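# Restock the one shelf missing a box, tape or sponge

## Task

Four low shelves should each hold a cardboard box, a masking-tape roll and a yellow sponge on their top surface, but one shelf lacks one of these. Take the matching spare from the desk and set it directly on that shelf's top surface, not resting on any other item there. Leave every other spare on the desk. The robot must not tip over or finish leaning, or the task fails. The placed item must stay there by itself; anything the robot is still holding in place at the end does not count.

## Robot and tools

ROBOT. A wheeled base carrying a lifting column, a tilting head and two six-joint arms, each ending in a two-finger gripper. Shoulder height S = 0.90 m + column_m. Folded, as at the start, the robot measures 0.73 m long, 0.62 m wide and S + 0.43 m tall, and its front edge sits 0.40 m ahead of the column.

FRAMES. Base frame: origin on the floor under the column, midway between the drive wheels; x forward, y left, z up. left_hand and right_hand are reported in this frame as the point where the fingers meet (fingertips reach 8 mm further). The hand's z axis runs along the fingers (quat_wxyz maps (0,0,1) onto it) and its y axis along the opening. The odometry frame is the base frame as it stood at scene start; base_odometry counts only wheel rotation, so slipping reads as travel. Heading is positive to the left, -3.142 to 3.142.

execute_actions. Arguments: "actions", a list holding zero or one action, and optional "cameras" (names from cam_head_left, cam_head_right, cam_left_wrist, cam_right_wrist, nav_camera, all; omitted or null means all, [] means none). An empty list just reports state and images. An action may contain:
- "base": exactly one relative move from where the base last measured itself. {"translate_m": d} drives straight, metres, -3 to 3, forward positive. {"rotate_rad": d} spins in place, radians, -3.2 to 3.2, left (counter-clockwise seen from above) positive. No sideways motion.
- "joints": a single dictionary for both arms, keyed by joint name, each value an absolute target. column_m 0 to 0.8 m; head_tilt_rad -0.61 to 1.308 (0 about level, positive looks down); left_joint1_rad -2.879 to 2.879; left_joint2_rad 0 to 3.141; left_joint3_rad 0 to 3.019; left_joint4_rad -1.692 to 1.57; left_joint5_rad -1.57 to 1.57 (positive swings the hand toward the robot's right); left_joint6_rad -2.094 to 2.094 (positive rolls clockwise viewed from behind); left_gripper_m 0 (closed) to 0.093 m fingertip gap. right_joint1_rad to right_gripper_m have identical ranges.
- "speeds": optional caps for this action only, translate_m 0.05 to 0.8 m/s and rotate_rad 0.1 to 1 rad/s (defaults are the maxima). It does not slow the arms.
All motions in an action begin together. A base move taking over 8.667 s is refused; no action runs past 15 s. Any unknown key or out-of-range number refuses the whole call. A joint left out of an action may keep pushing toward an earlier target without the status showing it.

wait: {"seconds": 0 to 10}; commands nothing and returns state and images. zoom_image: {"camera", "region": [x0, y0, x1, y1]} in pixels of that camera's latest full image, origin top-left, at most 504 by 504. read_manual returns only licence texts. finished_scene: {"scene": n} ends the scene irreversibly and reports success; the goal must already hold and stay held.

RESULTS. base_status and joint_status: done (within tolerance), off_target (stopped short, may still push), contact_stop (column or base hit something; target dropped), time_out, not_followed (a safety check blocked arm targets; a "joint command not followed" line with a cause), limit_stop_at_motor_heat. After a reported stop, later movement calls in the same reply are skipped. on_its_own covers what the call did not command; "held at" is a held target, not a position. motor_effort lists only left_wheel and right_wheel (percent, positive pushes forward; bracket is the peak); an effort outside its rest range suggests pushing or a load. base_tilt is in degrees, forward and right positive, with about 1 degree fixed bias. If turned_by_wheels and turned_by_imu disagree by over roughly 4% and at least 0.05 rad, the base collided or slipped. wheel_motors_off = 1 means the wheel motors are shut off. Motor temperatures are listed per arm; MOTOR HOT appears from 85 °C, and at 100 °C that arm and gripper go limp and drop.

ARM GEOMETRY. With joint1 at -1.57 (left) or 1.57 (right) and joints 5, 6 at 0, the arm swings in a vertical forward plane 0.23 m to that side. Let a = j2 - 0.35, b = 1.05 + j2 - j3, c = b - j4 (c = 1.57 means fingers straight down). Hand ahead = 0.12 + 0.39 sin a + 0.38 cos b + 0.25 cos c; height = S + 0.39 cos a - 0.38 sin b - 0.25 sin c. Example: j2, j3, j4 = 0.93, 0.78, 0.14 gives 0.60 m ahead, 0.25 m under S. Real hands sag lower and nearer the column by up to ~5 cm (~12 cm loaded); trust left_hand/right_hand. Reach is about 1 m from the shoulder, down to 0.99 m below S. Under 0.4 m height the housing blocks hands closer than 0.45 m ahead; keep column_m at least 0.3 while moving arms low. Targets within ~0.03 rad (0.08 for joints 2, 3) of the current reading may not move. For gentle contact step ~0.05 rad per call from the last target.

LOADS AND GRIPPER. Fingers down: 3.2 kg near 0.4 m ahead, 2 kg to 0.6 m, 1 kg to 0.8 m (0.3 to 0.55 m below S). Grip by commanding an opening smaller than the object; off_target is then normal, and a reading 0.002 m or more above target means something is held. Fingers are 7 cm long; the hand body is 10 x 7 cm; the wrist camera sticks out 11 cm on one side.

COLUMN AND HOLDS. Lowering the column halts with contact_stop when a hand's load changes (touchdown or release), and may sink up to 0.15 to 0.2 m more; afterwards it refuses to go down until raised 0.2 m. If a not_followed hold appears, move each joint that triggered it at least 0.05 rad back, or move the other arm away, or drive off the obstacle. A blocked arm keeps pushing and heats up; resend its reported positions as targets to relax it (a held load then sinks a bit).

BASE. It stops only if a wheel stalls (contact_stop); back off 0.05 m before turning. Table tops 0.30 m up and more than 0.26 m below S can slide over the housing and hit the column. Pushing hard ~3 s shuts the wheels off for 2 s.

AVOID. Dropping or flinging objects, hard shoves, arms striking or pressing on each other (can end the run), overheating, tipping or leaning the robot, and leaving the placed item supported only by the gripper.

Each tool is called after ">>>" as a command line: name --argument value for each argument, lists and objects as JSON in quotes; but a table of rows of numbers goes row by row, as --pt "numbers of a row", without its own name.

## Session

>>> execute_actions --actions '[{"joints":{"head_tilt_rad":0.3}}]'

Scene clock: 0.87 s.
Motor temperatures (°C, as the motors report them): left_arm=[20 23 22 24 23 22] | right_arm=[20 23 21 24 21 21]
base_odometry: x=+0.000 y=+0.000 heading=+0.000 (m, m, rad; odometry frame)
turned_by_wheels: +0.000 (rad since the last result)
turned_by_imu: +0.000 (rad since the last result)
base_tilt: forward=+0.3 right=+0.2 (deg)
base_status: not commanded
joint_positions: column_m=+0.553 head_tilt_rad=+0.319 left_joint1_rad=-1.552 left_joint2_rad=+0.865 left_joint3_rad=+0.408 left_joint4_rad=-0.924 left_joint5_rad=-0.059 left_joint6_rad=+0.034 left_gripper_m=+0.095 right_joint1_rad=+1.578 right_joint2_rad=+0.888 right_joint3_rad=+0.376 right_joint4_rad=-0.923 right_joint5_rad=+0.024 right_joint6_rad=-0.015 right_gripper_m=+0.094
joint_status: all done
wheel_motors_off: 0
motor_effort: left_wheel=+1(2) right_wheel=+3(3) (%)
left_hand: x=+0.1544 y=+0.2388 z=+1.2476 quat_wxyz=(+0.416, -0.020, -0.909, -0.025) (m; base frame)
right_hand: x=+0.1327 y=-0.2282 z=+1.2521 quat_wxyz=(+0.440, +0.015, -0.898, +0.006) (m; base frame)
pictures: cam_head_left, cam_head_right, cam_left_wrist, cam_right_wrist, nav_camera
camera_calibration (this result's frames):
cam_head_left: T_world_to_cam=[[0.111191, -0.992985, -0.0402235, 0.10898], [-0.351871, -0.00148437, -0.936047, 1.46218], [0.929421, 0.118234, -0.349568, 0.420157], [0, 0, 0, 1]] pos_world=[0.111878, 0.0607093, 1.51992]
cam_head_right: T_world_to_cam=[[0.108866, -0.993703, -0.026523, -0.0354121], [-0.35054, -0.0134087, -0.936452, 1.4637], [0.930199, 0.111245, -0.349792, 0.421559], [0, 0, 0, 1]] pos_world=[0.124806, -0.0624591, 1.5172]
cam_left_wrist: T_world_to_cam=[[-0.0438579, -0.998495, -0.032926, 0.289354], [-0.0821436, -0.029242, 0.996191, -1.22231], [-0.995655, 0.0463955, -0.0807374, 0.368972], [0, 0, 0, 1]] pos_world=[0.279654, 0.236057, 1.25697]
cam_right_wrist: T_world_to_cam=[[0.0312528, -0.999511, -0.000433178, -0.228336], [-0.0373225, -0.00160009, 0.999302, -1.24486], [-0.998814, -0.0312148, -0.0373543, 0.300021], [0, 0, 0, 1]] pos_world=[0.26034, -0.220851, 1.2551]
Images, in order (width x height): cam_head_left 896x504, cam_head_right 896x504, cam_left_wrist 616x616, cam_right_wrist 616x616, nav_camera 896x504.

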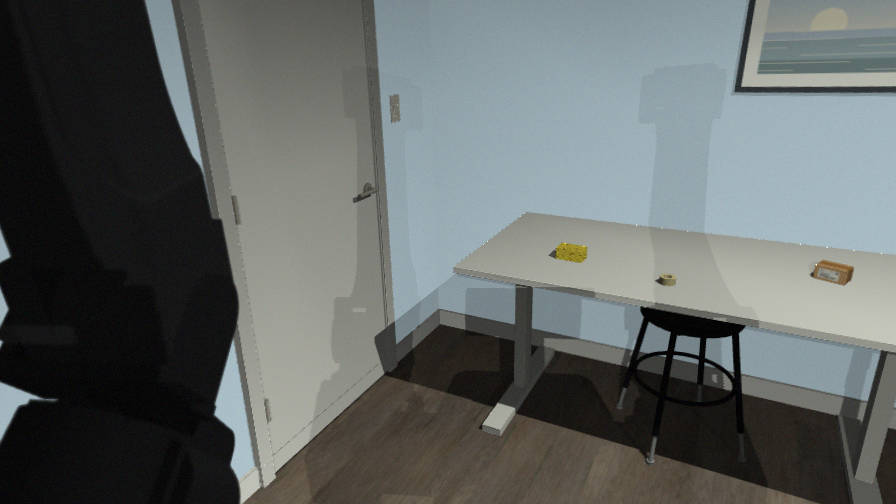

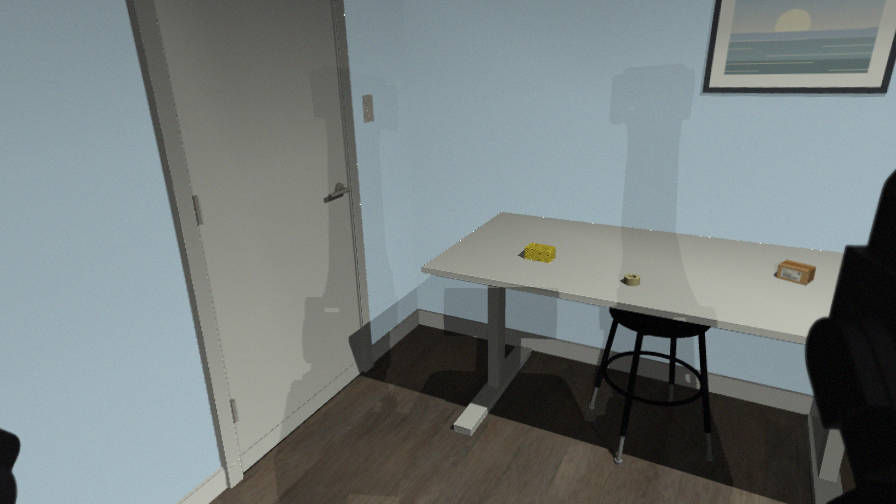

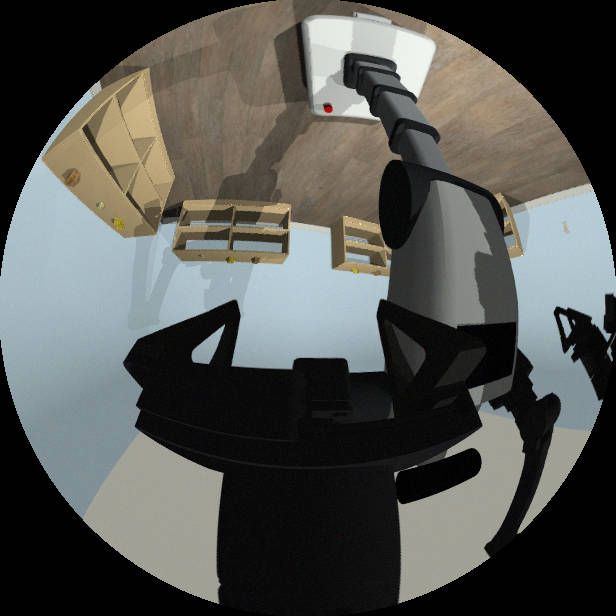

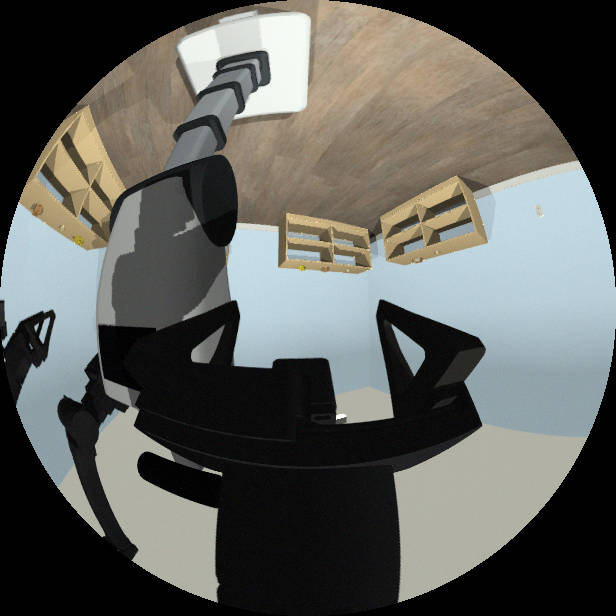

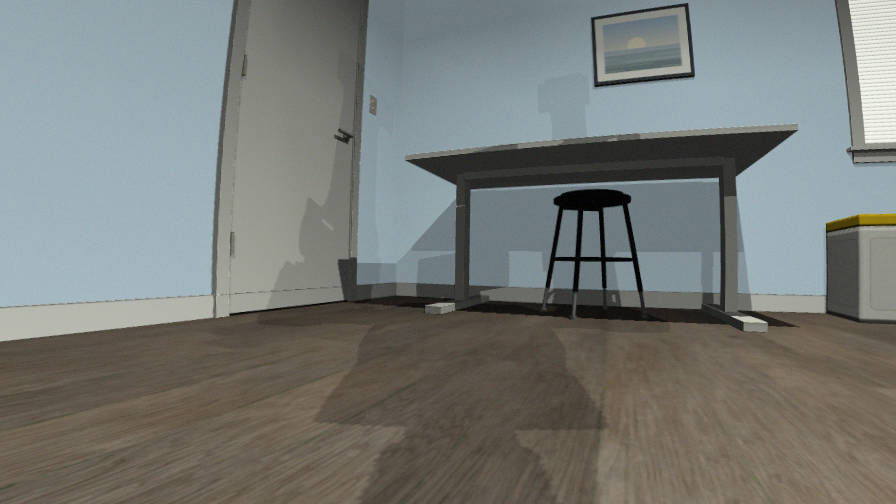

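>>> execute_actions --actions '[{"base":{"rotate_rad":-0.17},"joints":{"head_tilt_rad":0.6,"left_joint1_rad":-1.57,"left_joint2_rad":1.55,"left_joint3_rad":2.015,"left_joint4_rad":-0.985,"left_joint5_rad":0,"left_joint6_rad":0,"column_m":0.45}}]' --cameras '[]'

>>> execute_actions --actions '[{"base":{"translate_m":1.27},"joints":{"column_m":0.3}}]' --cameras '["cam_head_left","nav_camera","cam_left_wrist"]'

Scene clock: 4.40 s.
Motor temperatures (°C, as the motors report them): left_arm=[20 24 23 24 23 22] | right_arm=[20 23 21 24 21 21]
base_odometry: x=+0.000 y=+0.000 heading=-0.168 (m, m, rad; odometry frame)
turned_by_wheels: -0.168 (rad since the last result)
turned_by_imu: -0.170 (rad since the last result)
base_tilt: forward=+0.3 right=+0.2 (deg)
base_status: done
joint_positions: column_m=+0.450 head_tilt_rad=+0.604 left_joint1_rad=-1.567 left_joint2_rad=+1.560 left_joint3_rad=+1.988 left_joint4_rad=-0.978 left_joint5_rad=-0.002 left_joint6_rad=+0.011 left_gripper_m=+0.095 right_joint1_rad=+1.578 right_joint2_rad=+0.888 right_joint3_rad=+0.376 right_joint4_rad=-0.923 right_joint5_rad=+0.024 right_joint6_rad=-0.015 right_gripper_m=+0.094
joint_status: all done
wheel_motors_off: 0
motor_effort: left_wheel=+7(44) right_wheel=-3(42) (%)
left_hand: x=+0.7890 y=+0.2272 z=+1.0194 quat_wxyz=(+0.013, -0.004, -1.000, -0.002) (m; base frame)
right_hand: x=+0.1327 y=-0.2282 z=+1.1494 quat_wxyz=(+0.440, +0.015, -0.898, +0.006) (m; base frame)
pictures: none
No camera images: the call's "cameras" was empty. Leave "cameras" out to get every camera's image.

Scene clock: 8.03 s.
Motor temperatures (°C, as the motors report them): left_arm=[20 25 23 24 23 22] | right_arm=[20 23 21 24 21 21]
base_odometry: x=+1.252 y=-0.213 heading=-0.169 (m, m, rad; odometry frame)
turned_by_wheels: -0.001 (rad since the last result)
turned_by_imu: +0.000 (rad since the last result)
base_tilt: forward=+0.3 right=+0.3 (deg)
base_status: done
joint_positions: column_m=+0.300 head_tilt_rad=+0.604 left_joint1_rad=-1.568 left_joint2_rad=+1.560 left_joint3_rad=+1.989 left_joint4_rad=-0.978 left_joint5_rad=-0.002 left_joint6_rad=+0.011 left_gripper_m=+0.095 right_joint1_rad=+1.578 right_joint2_rad=+0.888 right_joint3_rad=+0.378 right_joint4_rad=-0.923 right_joint5_rad=+0.024 right_joint6_rad=-0.015 right_gripper_m=+0.094
joint_status: all done
wheel_motors_off: 0
motor_effort: left_wheel=+0(51) right_wheel=+0(51) (%)
left_hand: x=+0.7895 y=+0.2269 z=+0.8697 quat_wxyz=(+0.013, -0.005, -1.000, -0.002) (m; base frame)
right_hand: x=+0.1335 y=-0.2282 z=+0.9991 quat_wxyz=(+0.439, +0.015, -0.898, +0.006) (m; base frame)
pictures: cam_head_left, cam_left_wrist, nav_camera
camera_calibration (this result's frames):
cam_head_left: T_world_to_cam=[[0.0954301, -0.992985, -0.0698181, 0.137661], [-0.600475, -0.00148437, -0.799642, 1.06261], [0.793929, 0.118234, -0.596404, 0.656015], [0, 0, 0, 1]] pos_world=[0.104103, 0.0607093, 1.25057]
cam_left_wrist: T_world_to_cam=[[0.00307454, -0.999989, 0.00347887, 0.224601], [-0.79247, -0.000314692, 0.60991, 0.0961258], [-0.609903, -0.0046321, -0.792463, 1.29739], [0, 0, 0, 1]] pos_world=[0.866769, 0.230638, 0.968726]
Images, in order (width x height): cam_head_left 896x504, cam_left_wrist 616x616, nav_camera 896x504.

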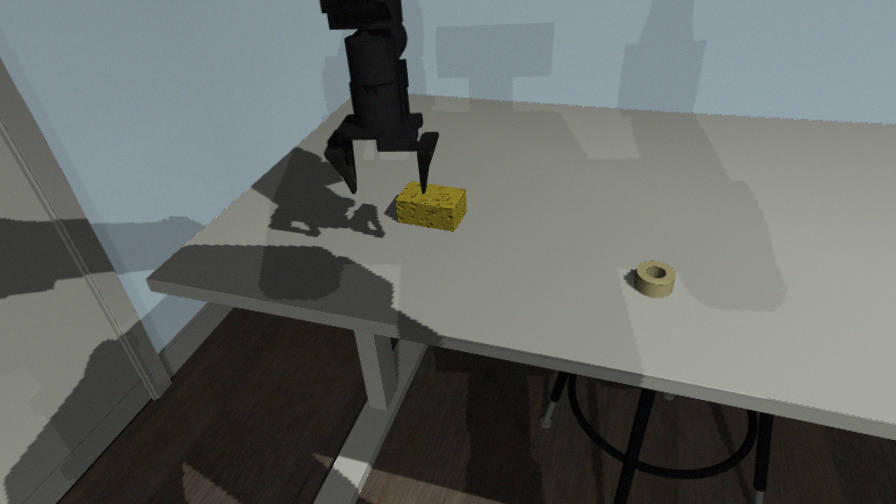

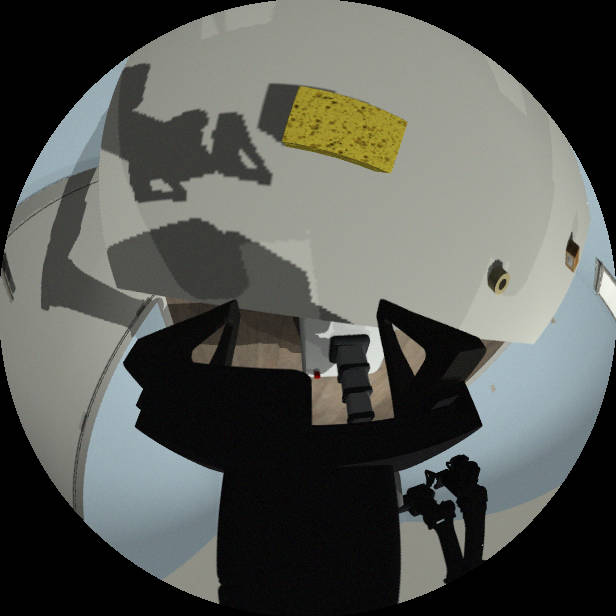

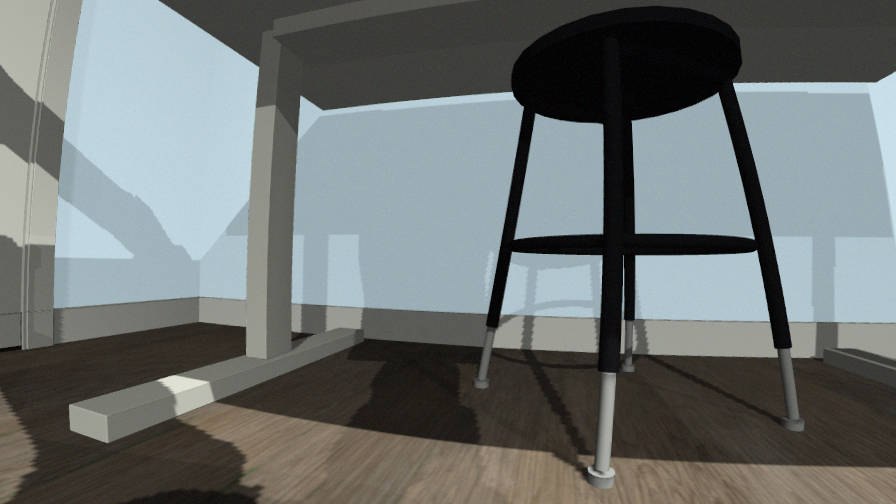

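>>> execute_actions --actions '[{"base":{"translate_m":0.125},"joints":{"column_m":0.27,"left_joint1_rad":-1.62,"left_joint6_rad":-1.37}}]' --cameras '["cam_head_left","cam_left_wrist"]'

Scene clock: 10.63 s.
Motor temperatures (°C, as the motors report them): left_arm=[20 25 24 24 23 22] | right_arm=[20 23 21 24 21 21]
base_odometry: x=+1.375 y=-0.234 heading=-0.169 (m, m, rad; odometry frame)
turned_by_wheels: +0.000 (rad since the last result)
turned_by_imu: -0.001 (rad since the last result)
base_tilt: forward=+0.3 right=+0.2 (deg)
base_status: done
joint_positions: column_m=+0.270 head_tilt_rad=+0.604 left_joint1_rad=-1.627 left_joint2_rad=+1.560 left_joint3_rad=+1.990 left_joint4_rad=-0.979 left_joint5_rad=-0.001 left_joint6_rad=-1.356 left_gripper_m=+0.095 right_joint1_rad=+1.578 right_joint2_rad=+0.888 right_joint3_rad=+0.378 right_joint4_rad=-0.923 right_joint5_rad=+0.024 right_joint6_rad=-0.015 right_gripper_m=+0.094
joint_status: all done
wheel_motors_off: 0
motor_effort: left_wheel=+0(37) right_wheel=+0(29) (%)
left_hand: x=+0.7892 y=+0.1883 z=+0.8408 quat_wxyz=(+0.025, +0.616, -0.787, +0.011) (m; base frame)
right_hand: x=+0.1337 y=-0.2282 z=+0.9690 quat_wxyz=(+0.439, +0.015, -0.898, +0.006) (m; base frame)
pictures: cam_head_left, cam_left_wrist
camera_calibration (this result's frames):
cam_head_left: T_world_to_cam=[[0.0954216, -0.992985, -0.0698297, 0.135581], [-0.600573, -0.00148437, -0.799569, 1.03853], [0.793856, 0.118234, -0.596501, 0.638246], [0, 0, 0, 1]] pos_world=[0.104098, 0.0607093, 1.22056]
cam_left_wrist: T_world_to_cam=[[0.973378, -0.229131, -0.0059068, -0.716988], [-0.17415, -0.756075, 0.63089, -0.249786], [-0.149022, -0.613066, -0.77585, 1.01106], [0, 0, 0, 1]] pos_world=[0.805071, 0.266707, 0.937785]
Images, in order (width x height): cam_head_left 896x504, cam_left_wrist 616x616.

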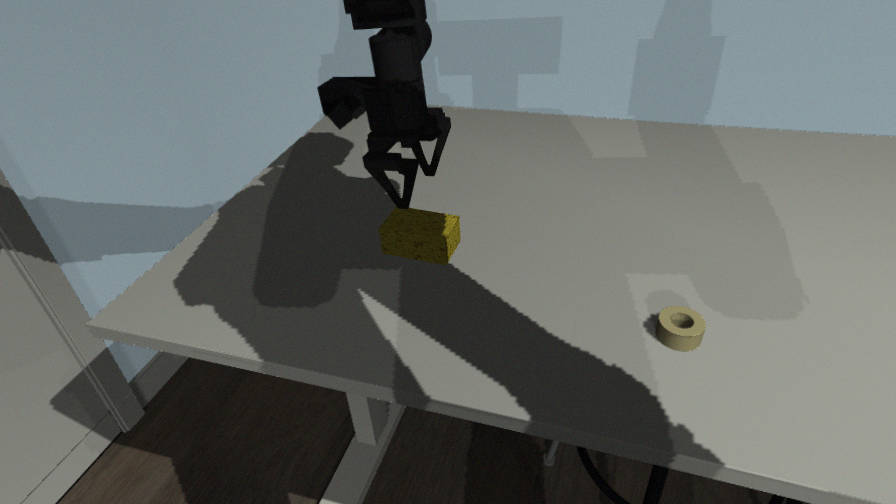

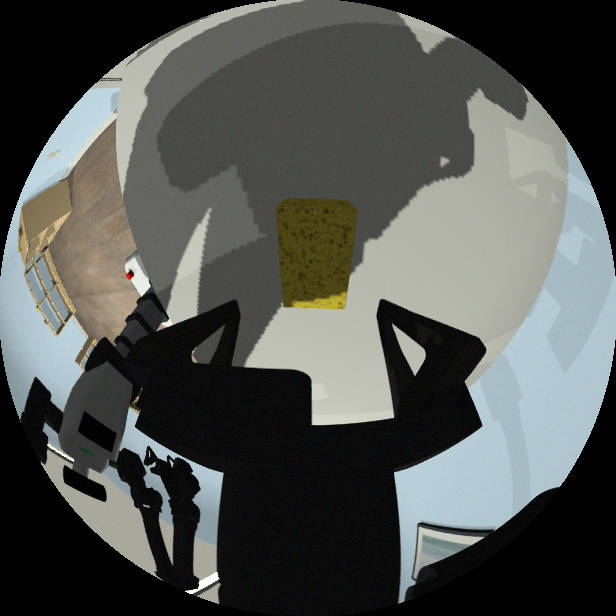

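>>> execute_actions --actions '[{"base":{"translate_m":0.006},"joints":{"column_m":0.182}}]' --cameras '["cam_head_left"]'

>>> execute_actions --actions '[{"joints":{"left_gripper_m":0.03}}]' --cameras '[]'

>>> execute_actions --actions '[{"joints":{"column_m":0.23,"head_tilt_rad":0.35}}]' --cameras '[]'

>>> execute_actions --actions '[{"base":{"translate_m":-1.2}}]' --cameras '[]'

>>> execute_actions --actions '[{"base":{"rotate_rad":-2.1},"joints":{"column_m":0.13}}]' --cameras '["cam_head_left","cam_head_right","nav_camera"]'

Scene clock: 14.33 s.
Motor temperatures (°C, as the motors report them): left_arm=[20 26 24 24 23 22] | right_arm=[20 23 21 24 21 21]
base_odometry: x=+1.381 y=-0.235 heading=-0.169 (m, m, rad; odometry frame)
turned_by_wheels: +0.000 (rad since the last result)
turned_by_imu: -0.001 (rad since the last result)
base_tilt: forward=+0.3 right=+0.2 (deg)
base_status: done
joint_positions: column_m=+0.182 head_tilt_rad=+0.604 left_joint1_rad=-1.627 left_joint2_rad=+1.560 left_joint3_rad=+1.990 left_joint4_rad=-0.979 left_joint5_rad=-0.001 left_joint6_rad=-1.356 left_gripper_m=+0.095 right_joint1_rad=+1.578 right_joint2_rad=+0.888 right_joint3_rad=+0.377 right_joint4_rad=-0.923 right_joint5_rad=+0.024 right_joint6_rad=-0.015 right_gripper_m=+0.094
joint_status: all done
wheel_motors_off: 0
motor_effort: left_wheel=-1(34) right_wheel=+0(29) (%)
left_hand: x=+0.7893 y=+0.1883 z=+0.7530 quat_wxyz=(+0.025, +0.616, -0.787, +0.011) (m; base frame)
right_hand: x=+0.1332 y=-0.2282 z=+0.8813 quat_wxyz=(+0.439, +0.015, -0.898, +0.006) (m; base frame)
pictures: cam_head_left
camera_calibration (this result's frames):
cam_head_left: T_world_to_cam=[[0.0954206, -0.992985, -0.0698311, 0.129439], [-0.600584, -0.00148437, -0.79956, 0.968167], [0.793847, 0.118234, -0.596512, 0.585776], [0, 0, 0, 1]] pos_world=[0.104098, 0.0607093, 1.13257]
Images, in order (width x height): cam_head_left 896x504.

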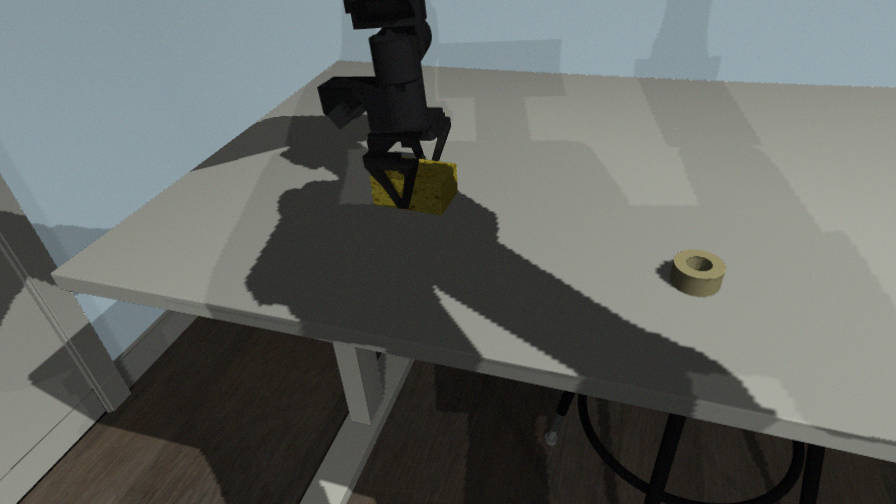

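Scene clock: 14.97 s.
Motor temperatures (°C, as the motors report them): left_arm=[20 26 24 24 23 22] | right_arm=[20 23 21 24 21 21]
base_odometry: x=+1.381 y=-0.235 heading=-0.169 (m, m, rad; odometry frame)
turned_by_wheels: +0.000 (rad since the last result)
turned_by_imu: +0.000 (rad since the last result)
base_tilt: forward=+0.3 right=+0.3 (deg)
base_status: not commanded
joint_positions: column_m=+0.182 head_tilt_rad=+0.604 left_joint1_rad=-1.627 left_joint2_rad=+1.560 left_joint3_rad=+1.990 left_joint4_rad=-0.979 left_joint5_rad=-0.001 left_joint6_rad=-1.356 left_gripper_m=+0.059 right_joint1_rad=+1.578 right_joint2_rad=+0.888 right_joint3_rad=+0.377 right_joint4_rad=-0.923 right_joint5_rad=+0.024 right_joint6_rad=-0.015 right_gripper_m=+0.094
joint_status: left_gripper_m off_target (ended at +0.059, target +0.030)
wheel_motors_off: 0
motor_effort: left_wheel=+1(1) right_wheel=+0(0) (%)
left_hand: x=+0.7893 y=+0.1883 z=+0.7530 quat_wxyz=(+0.025, +0.616, -0.787, +0.011) (m; base frame)
right_hand: x=+0.1332 y=-0.2282 z=+0.8813 quat_wxyz=(+0.439, +0.015, -0.898, +0.006) (m; base frame)
pictures: none
No camera images: the call's "cameras" was empty. Leave "cameras" out to get every camera's image.

Scene clock: 16.17 s.
Motor temperatures (°C, as the motors report them): left_arm=[20 26 24 24 23 22] | right_arm=[20 23 21 24 21 21]
base_odometry: x=+1.381 y=-0.235 heading=-0.169 (m, m, rad; odometry frame)
turned_by_wheels: +0.000 (rad since the last result)
turned_by_imu: +0.000 (rad since the last result)
base_tilt: forward=+0.3 right=+0.3 (deg)
base_status: not commanded
joint_positions: column_m=+0.230 head_tilt_rad=+0.369 left_joint1_rad=-1.627 left_joint2_rad=+1.560 left_joint3_rad=+1.990 left_joint4_rad=-0.979 left_joint5_rad=-0.001 left_joint6_rad=-1.356 left_gripper_m=+0.059 right_joint1_rad=+1.578 right_joint2_rad=+0.888 right_joint3_rad=+0.377 right_joint4_rad=-0.923 right_joint5_rad=+0.024 right_joint6_rad=-0.015 right_gripper_m=+0.094
joint_status: all done
wheel_motors_off: 0
motor_effort: left_wheel=+0(1) right_wheel=+0(0) (%)
left_hand: x=+0.7893 y=+0.1883 z=+0.8009 quat_wxyz=(+0.025, +0.616, -0.787, +0.011) (m; base frame)
right_hand: x=+0.1332 y=-0.2282 z=+0.9292 quat_wxyz=(+0.439, +0.015, -0.898, +0.006) (m; base frame)
pictures: none
No camera images: the call's "cameras" was empty. Leave "cameras" out to get every camera's image.

Scene clock: 19.73 s.
Motor temperatures (°C, as the motors report them): left_arm=[20 27 25 24 23 22] | right_arm=[20 23 21 24 21 21]
base_odometry: x=+0.199 y=-0.033 heading=-0.170 (m, m, rad; odometry frame)
turned_by_wheels: -0.001 (rad since the last result)
turned_by_imu: -0.004 (rad since the last result)
base_tilt: forward=+0.3 right=+0.2 (deg)
base_status: done
joint_positions: column_m=+0.230 head_tilt_rad=+0.369 left_joint1_rad=-1.626 left_joint2_rad=+1.560 left_joint3_rad=+1.990 left_joint4_rad=-0.979 left_joint5_rad=-0.001 left_joint6_rad=-1.356 left_gripper_m=+0.059 right_joint1_rad=+1.578 right_joint2_rad=+0.888 right_joint3_rad=+0.374 right_joint4_rad=-0.923 right_joint5_rad=+0.024 right_joint6_rad=-0.015 right_gripper_m=+0.094
joint_status: not commanded
wheel_motors_off: 0
motor_effort: left_wheel=+0(58) right_wheel=+0(63) (%)
left_hand: x=+0.7894 y=+0.1896 z=+0.8008 quat_wxyz=(+0.024, +0.616, -0.787, +0.010) (m; base frame)
right_hand: x=+0.1317 y=-0.2282 z=+0.9297 quat_wxyz=(+0.441, +0.015, -0.898, +0.006) (m; base frame)
pictures: none
No camera images: the call's "cameras" was empty. Leave "cameras" out to get every camera's image.

Scene clock: 23.43 s.
Motor temperatures (°C, as the motors report them): left_arm=[20 27 25 24 23 22] | right_arm=[20 23 21 24 21 21]
base_odometry: x=+0.198 y=-0.033 heading=-2.269 (m, m, rad; odometry frame)
turned_by_wheels: -2.099 (rad since the last result)
turned_by_imu: -2.116 (rad since the last result)
base_tilt: forward=+0.3 right=+0.2 (deg)
base_status: done
joint_positions: column_m=+0.130 head_tilt_rad=+0.369 left_joint1_rad=-1.624 left_joint2_rad=+1.560 left_joint3_rad=+1.990 left_joint4_rad=-0.979 left_joint5_rad=-0.001 left_joint6_rad=-1.356 left_gripper_m=+0.059 right_joint1_rad=+1.578 right_joint2_rad=+0.888 right_joint3_rad=+0.374 right_joint4_rad=-0.923 right_joint5_rad=+0.024 right_joint6_rad=-0.015 right_gripper_m=+0.094
joint_status: all done
wheel_motors_off: 0
motor_effort: left_wheel=+6(63) right_wheel=-6(48) (%)
left_hand: x=+0.7894 y=+0.1903 z=+0.7009 quat_wxyz=(+0.024, +0.616, -0.787, +0.010) (m; base frame)
right_hand: x=+0.1317 y=-0.2282 z=+0.8298 quat_wxyz=(+0.441, +0.015, -0.898, +0.006) (m; base frame)
pictures: cam_head_left, cam_head_right, nav_camera
camera_calibration (this result's frames):
cam_head_left: T_world_to_cam=[[0.10908, -0.992985, -0.0456398, 0.0981266], [-0.397451, -0.00148437, -0.917622, 1.04819], [0.911117, 0.118234, -0.394825, 0.323806], [0, 0, 0, 1]] pos_world=[0.110877, 0.0607093, 1.09417]
cam_head_right: T_world_to_cam=[[0.107431, -0.993703, -0.0318415, -0.040617], [-0.396141, -0.0134087, -0.918092, 1.04962], [0.911883, 0.111245, -0.395087, 0.325156], [0, 0, 0, 1]] pos_world=[0.123656, -0.0624591, 1.09082]
Images, in order (width x height): cam_head_left 896x504, cam_head_right 896x504, nav_camera 896x504.

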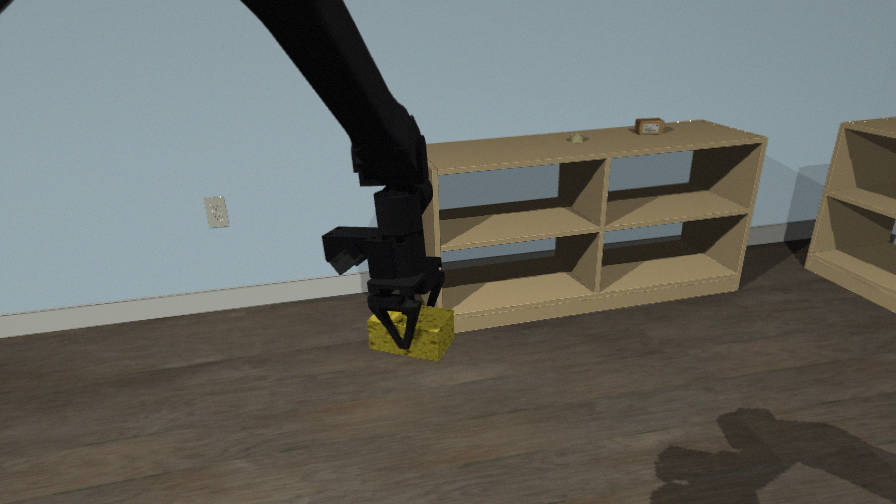

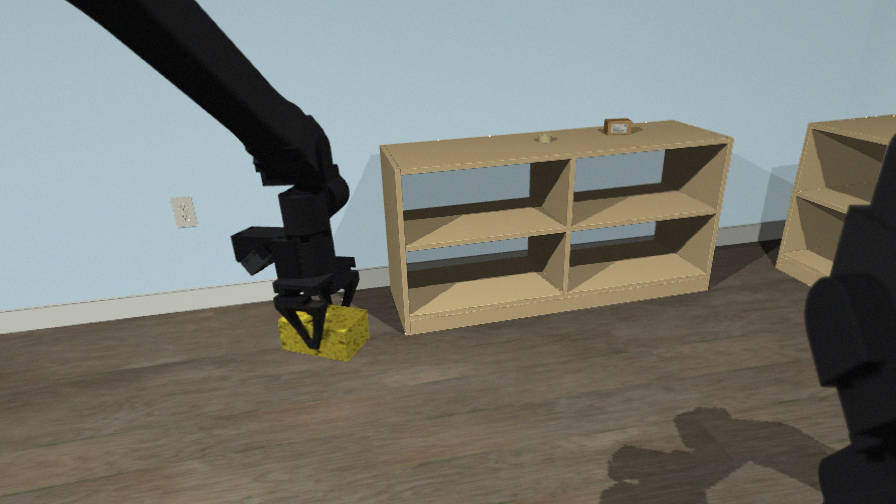

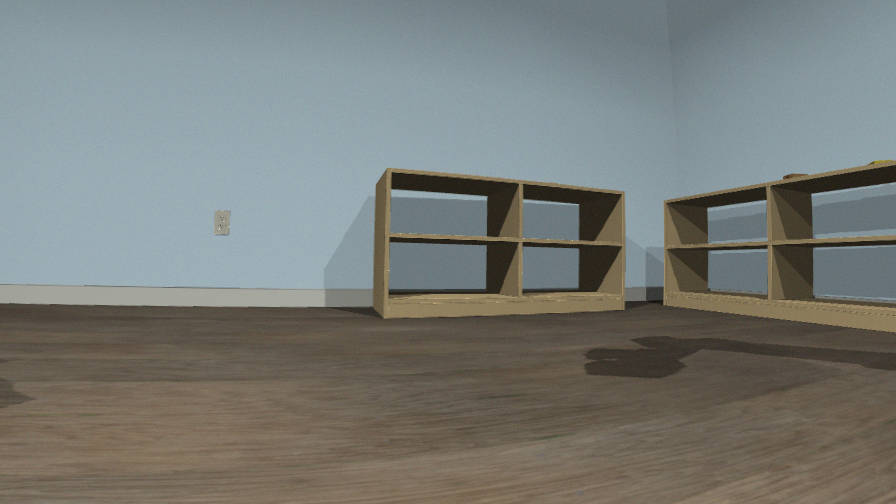

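Corner at about (1.89, 0.31); straight to x≈2.1 works.

>>> execute_actions --actions '[{"base":{"translate_m":1.33},"joints":{"column_m":0.105}}]' --cameras '["cam_head_left","cam_head_right","cam_left_wrist"]'

Scene clock: 27.73 s.
Motor temperatures (°C, as the motors report them): left_arm=[20 28 25 24 23 22] | right_arm=[20 23 21 24 21 21]
base_odometry: x=-0.657 y=-1.052 heading=-2.270 (m, m, rad; odometry frame)
turned_by_wheels: -0.001 (rad since the last result)
turned_by_imu: -0.001 (rad since the last result)
base_tilt: forward=+0.3 right=+0.2 (deg)
base_status: done
joint_positions: column_m=+0.105 head_tilt_rad=+0.369 left_joint1_rad=-1.624 left_joint2_rad=+1.560 left_joint3_rad=+1.990 left_joint4_rad=-0.979 left_joint5_rad=-0.001 left_joint6_rad=-1.356 left_gripper_m=+0.059 right_joint1_rad=+1.578 right_joint2_rad=+0.888 right_joint3_rad=+0.375 right_joint4_rad=-0.923 right_joint5_rad=+0.024 right_joint6_rad=-0.015 right_gripper_m=+0.094
joint_status: all done
wheel_motors_off: 0
motor_effort: left_wheel=-2(62) right_wheel=+1(51) (%)
left_hand: x=+0.7893 y=+0.1906 z=+0.6758 quat_wxyz=(+0.024, +0.617, -0.787, +0.010) (m; base frame)
right_hand: x=+0.1319 y=-0.2282 z=+0.8047 quat_wxyz=(+0.440, +0.015, -0.898, +0.006) (m; base frame)
pictures: cam_head_left, cam_head_right, cam_left_wrist
camera_calibration (this result's frames):
cam_head_left: T_world_to_cam=[[0.109081, -0.992985, -0.0456382, 0.096983], [-0.397438, -0.00148437, -0.917628, 1.02524], [0.911123, 0.118234, -0.394812, 0.313913], [0, 0, 0, 1]] pos_world=[0.110877, 0.0607093, 1.06915]
cam_head_right: T_world_to_cam=[[0.107431, -0.993703, -0.03184, -0.0414153], [-0.396128, -0.0134087, -0.918097, 1.02665], [0.911889, 0.111245, -0.395074, 0.315257], [0, 0, 0, 1]] pos_world=[0.123657, -0.0624591, 1.0658]
cam_left_wrist: T_world_to_cam=[[0.973763, -0.227458, -0.00695881, -0.717418], [-0.172624, -0.758249, 0.628697, -0.143324], [-0.148279, -0.611, -0.777619, 0.884633], [0, 0, 0, 1]] pos_world=[0.805026, 0.268653, 0.773023]
Images, in order (width x height): cam_head_left 896x504, cam_head_right 896x504, cam_left_wrist 616x616.

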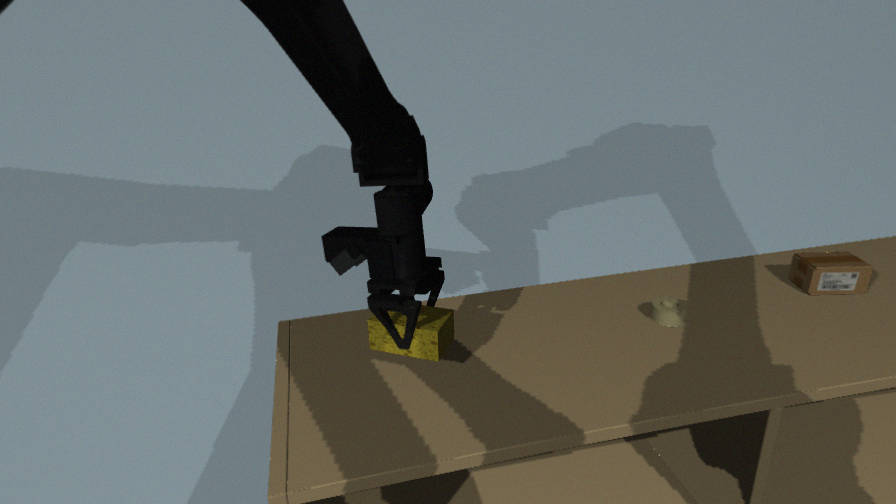

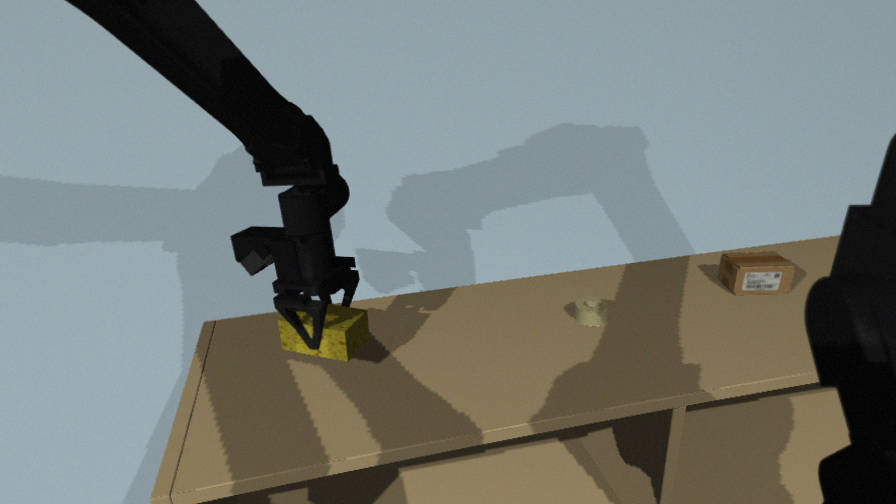

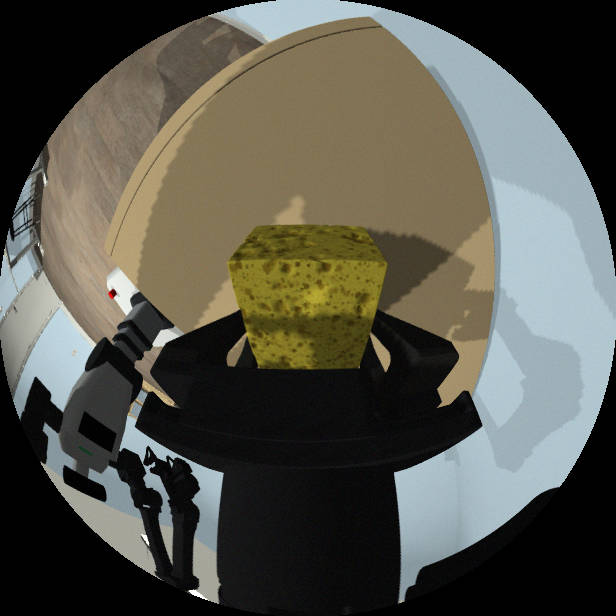

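>>> execute_actions --actions '[{"joints":{"column_m":0.072}}]' --cameras '[]'

>>> execute_actions --actions '[{"joints":{"left_gripper_m":0.093}}]' --cameras '[]'

>>> execute_actions --actions '[{"joints":{"column_m":0.14}}]' --cameras '[]'

>>> finished_scene --scene 2

Scene clock: 29.60 s.
Motor temperatures (°C, as the motors report them): left_arm=[20 28 26 24 23 22] | right_arm=[20 23 21 24 21 21]
base_odometry: x=-0.657 y=-1.052 heading=-2.270 (m, m, rad; odometry frame)
turned_by_wheels: +0.000 (rad since the last result)
turned_by_imu: -0.001 (rad since the last result)
base_tilt: forward=+0.3 right=+0.3 (deg)
base_status: not commanded
joint_positions: column_m=+0.072 head_tilt_rad=+0.369 left_joint1_rad=-1.624 left_joint2_rad=+1.560 left_joint3_rad=+1.990 left_joint4_rad=-0.979 left_joint5_rad=-0.001 left_joint6_rad=-1.356 left_gripper_m=+0.059 right_joint1_rad=+1.578 right_joint2_rad=+0.888 right_joint3_rad=+0.375 right_joint4_rad=-0.923 right_joint5_rad=+0.024 right_joint6_rad=-0.015 right_gripper_m=+0.094
joint_status: all done
wheel_motors_off: 0
motor_effort: left_wheel=-2(3) right_wheel=+2(2) (%)
left_hand: x=+0.7893 y=+0.1906 z=+0.6429 quat_wxyz=(+0.024, +0.617, -0.787, +0.010) (m; base frame)
right_hand: x=+0.1319 y=-0.2282 z=+0.7717 quat_wxyz=(+0.440, +0.015, -0.898, +0.006) (m; base frame)
pictures: none
No camera images: the call's "cameras" was empty. Leave "cameras" out to get every camera's image.

Scene clock: 30.23 s.
Motor temperatures (°C, as the motors report them): left_arm=[20 28 26 24 23 22] | right_arm=[20 23 21 24 21 21]
base_odometry: x=-0.657 y=-1.052 heading=-2.270 (m, m, rad; odometry frame)
turned_by_wheels: +0.000 (rad since the last result)
turned_by_imu: +0.000 (rad since the last result)
base_tilt: forward=+0.3 right=+0.2 (deg)
base_status: not commanded
joint_positions: column_m=+0.072 head_tilt_rad=+0.369 left_joint1_rad=-1.624 left_joint2_rad=+1.560 left_joint3_rad=+1.990 left_joint4_rad=-0.979 left_joint5_rad=-0.001 left_joint6_rad=-1.356 left_gripper_m=+0.093 right_joint1_rad=+1.578 right_joint2_rad=+0.888 right_joint3_rad=+0.375 right_joint4_rad=-0.923 right_joint5_rad=+0.024 right_joint6_rad=-0.015 right_gripper_m=+0.094
joint_status: all done
wheel_motors_off: 0
motor_effort: left_wheel=-2(3) right_wheel=+2(2) (%)
left_hand: x=+0.7893 y=+0.1906 z=+0.6429 quat_wxyz=(+0.024, +0.617, -0.787, +0.010) (m; base frame)
right_hand: x=+0.1319 y=-0.2282 z=+0.7717 quat_wxyz=(+0.440, +0.015, -0.898, +0.006) (m; base frame)
pictures: none
No camera images: the call's "cameras" was empty. Leave "cameras" out to get every camera's image.

Scene clock: 31.70 s.
Motor temperatures (°C, as the motors report them): left_arm=[20 28 26 24 23 22] | right_arm=[20 23 21 24 21 21]
base_odometry: x=-0.657 y=-1.052 heading=-2.270 (m, m, rad; odometry frame)
turned_by_wheels: +0.000 (rad since the last result)
turned_by_imu: +0.000 (rad since the last result)
base_tilt: forward=+0.3 right=+0.3 (deg)
base_status: not commanded
joint_positions: column_m=+0.140 head_tilt_rad=+0.369 left_joint1_rad=-1.624 left_joint2_rad=+1.560 left_joint3_rad=+1.990 left_joint4_rad=-0.979 left_joint5_rad=-0.001 left_joint6_rad=-1.356 left_gripper_m=+0.093 right_joint1_rad=+1.578 right_joint2_rad=+0.888 right_joint3_rad=+0.375 right_joint4_rad=-0.923 right_joint5_rad=+0.024 right_joint6_rad=-0.015 right_gripper_m=+0.094
joint_status: all done
wheel_motors_off: 0
motor_effort: left_wheel=-3(2) right_wheel=+2(2) (%)
left_hand: x=+0.7893 y=+0.1906 z=+0.7108 quat_wxyz=(+0.024, +0.617, -0.787, +0.010) (m; base frame)
right_hand: x=+0.1319 y=-0.2282 z=+0.8396 quat_wxyz=(+0.440, +0.015, -0.898, +0.006) (m; base frame)
pictures: none
No camera images: the call's "cameras" was empty. Leave "cameras" out to get every camera's image.

The scene is finished: the task was done.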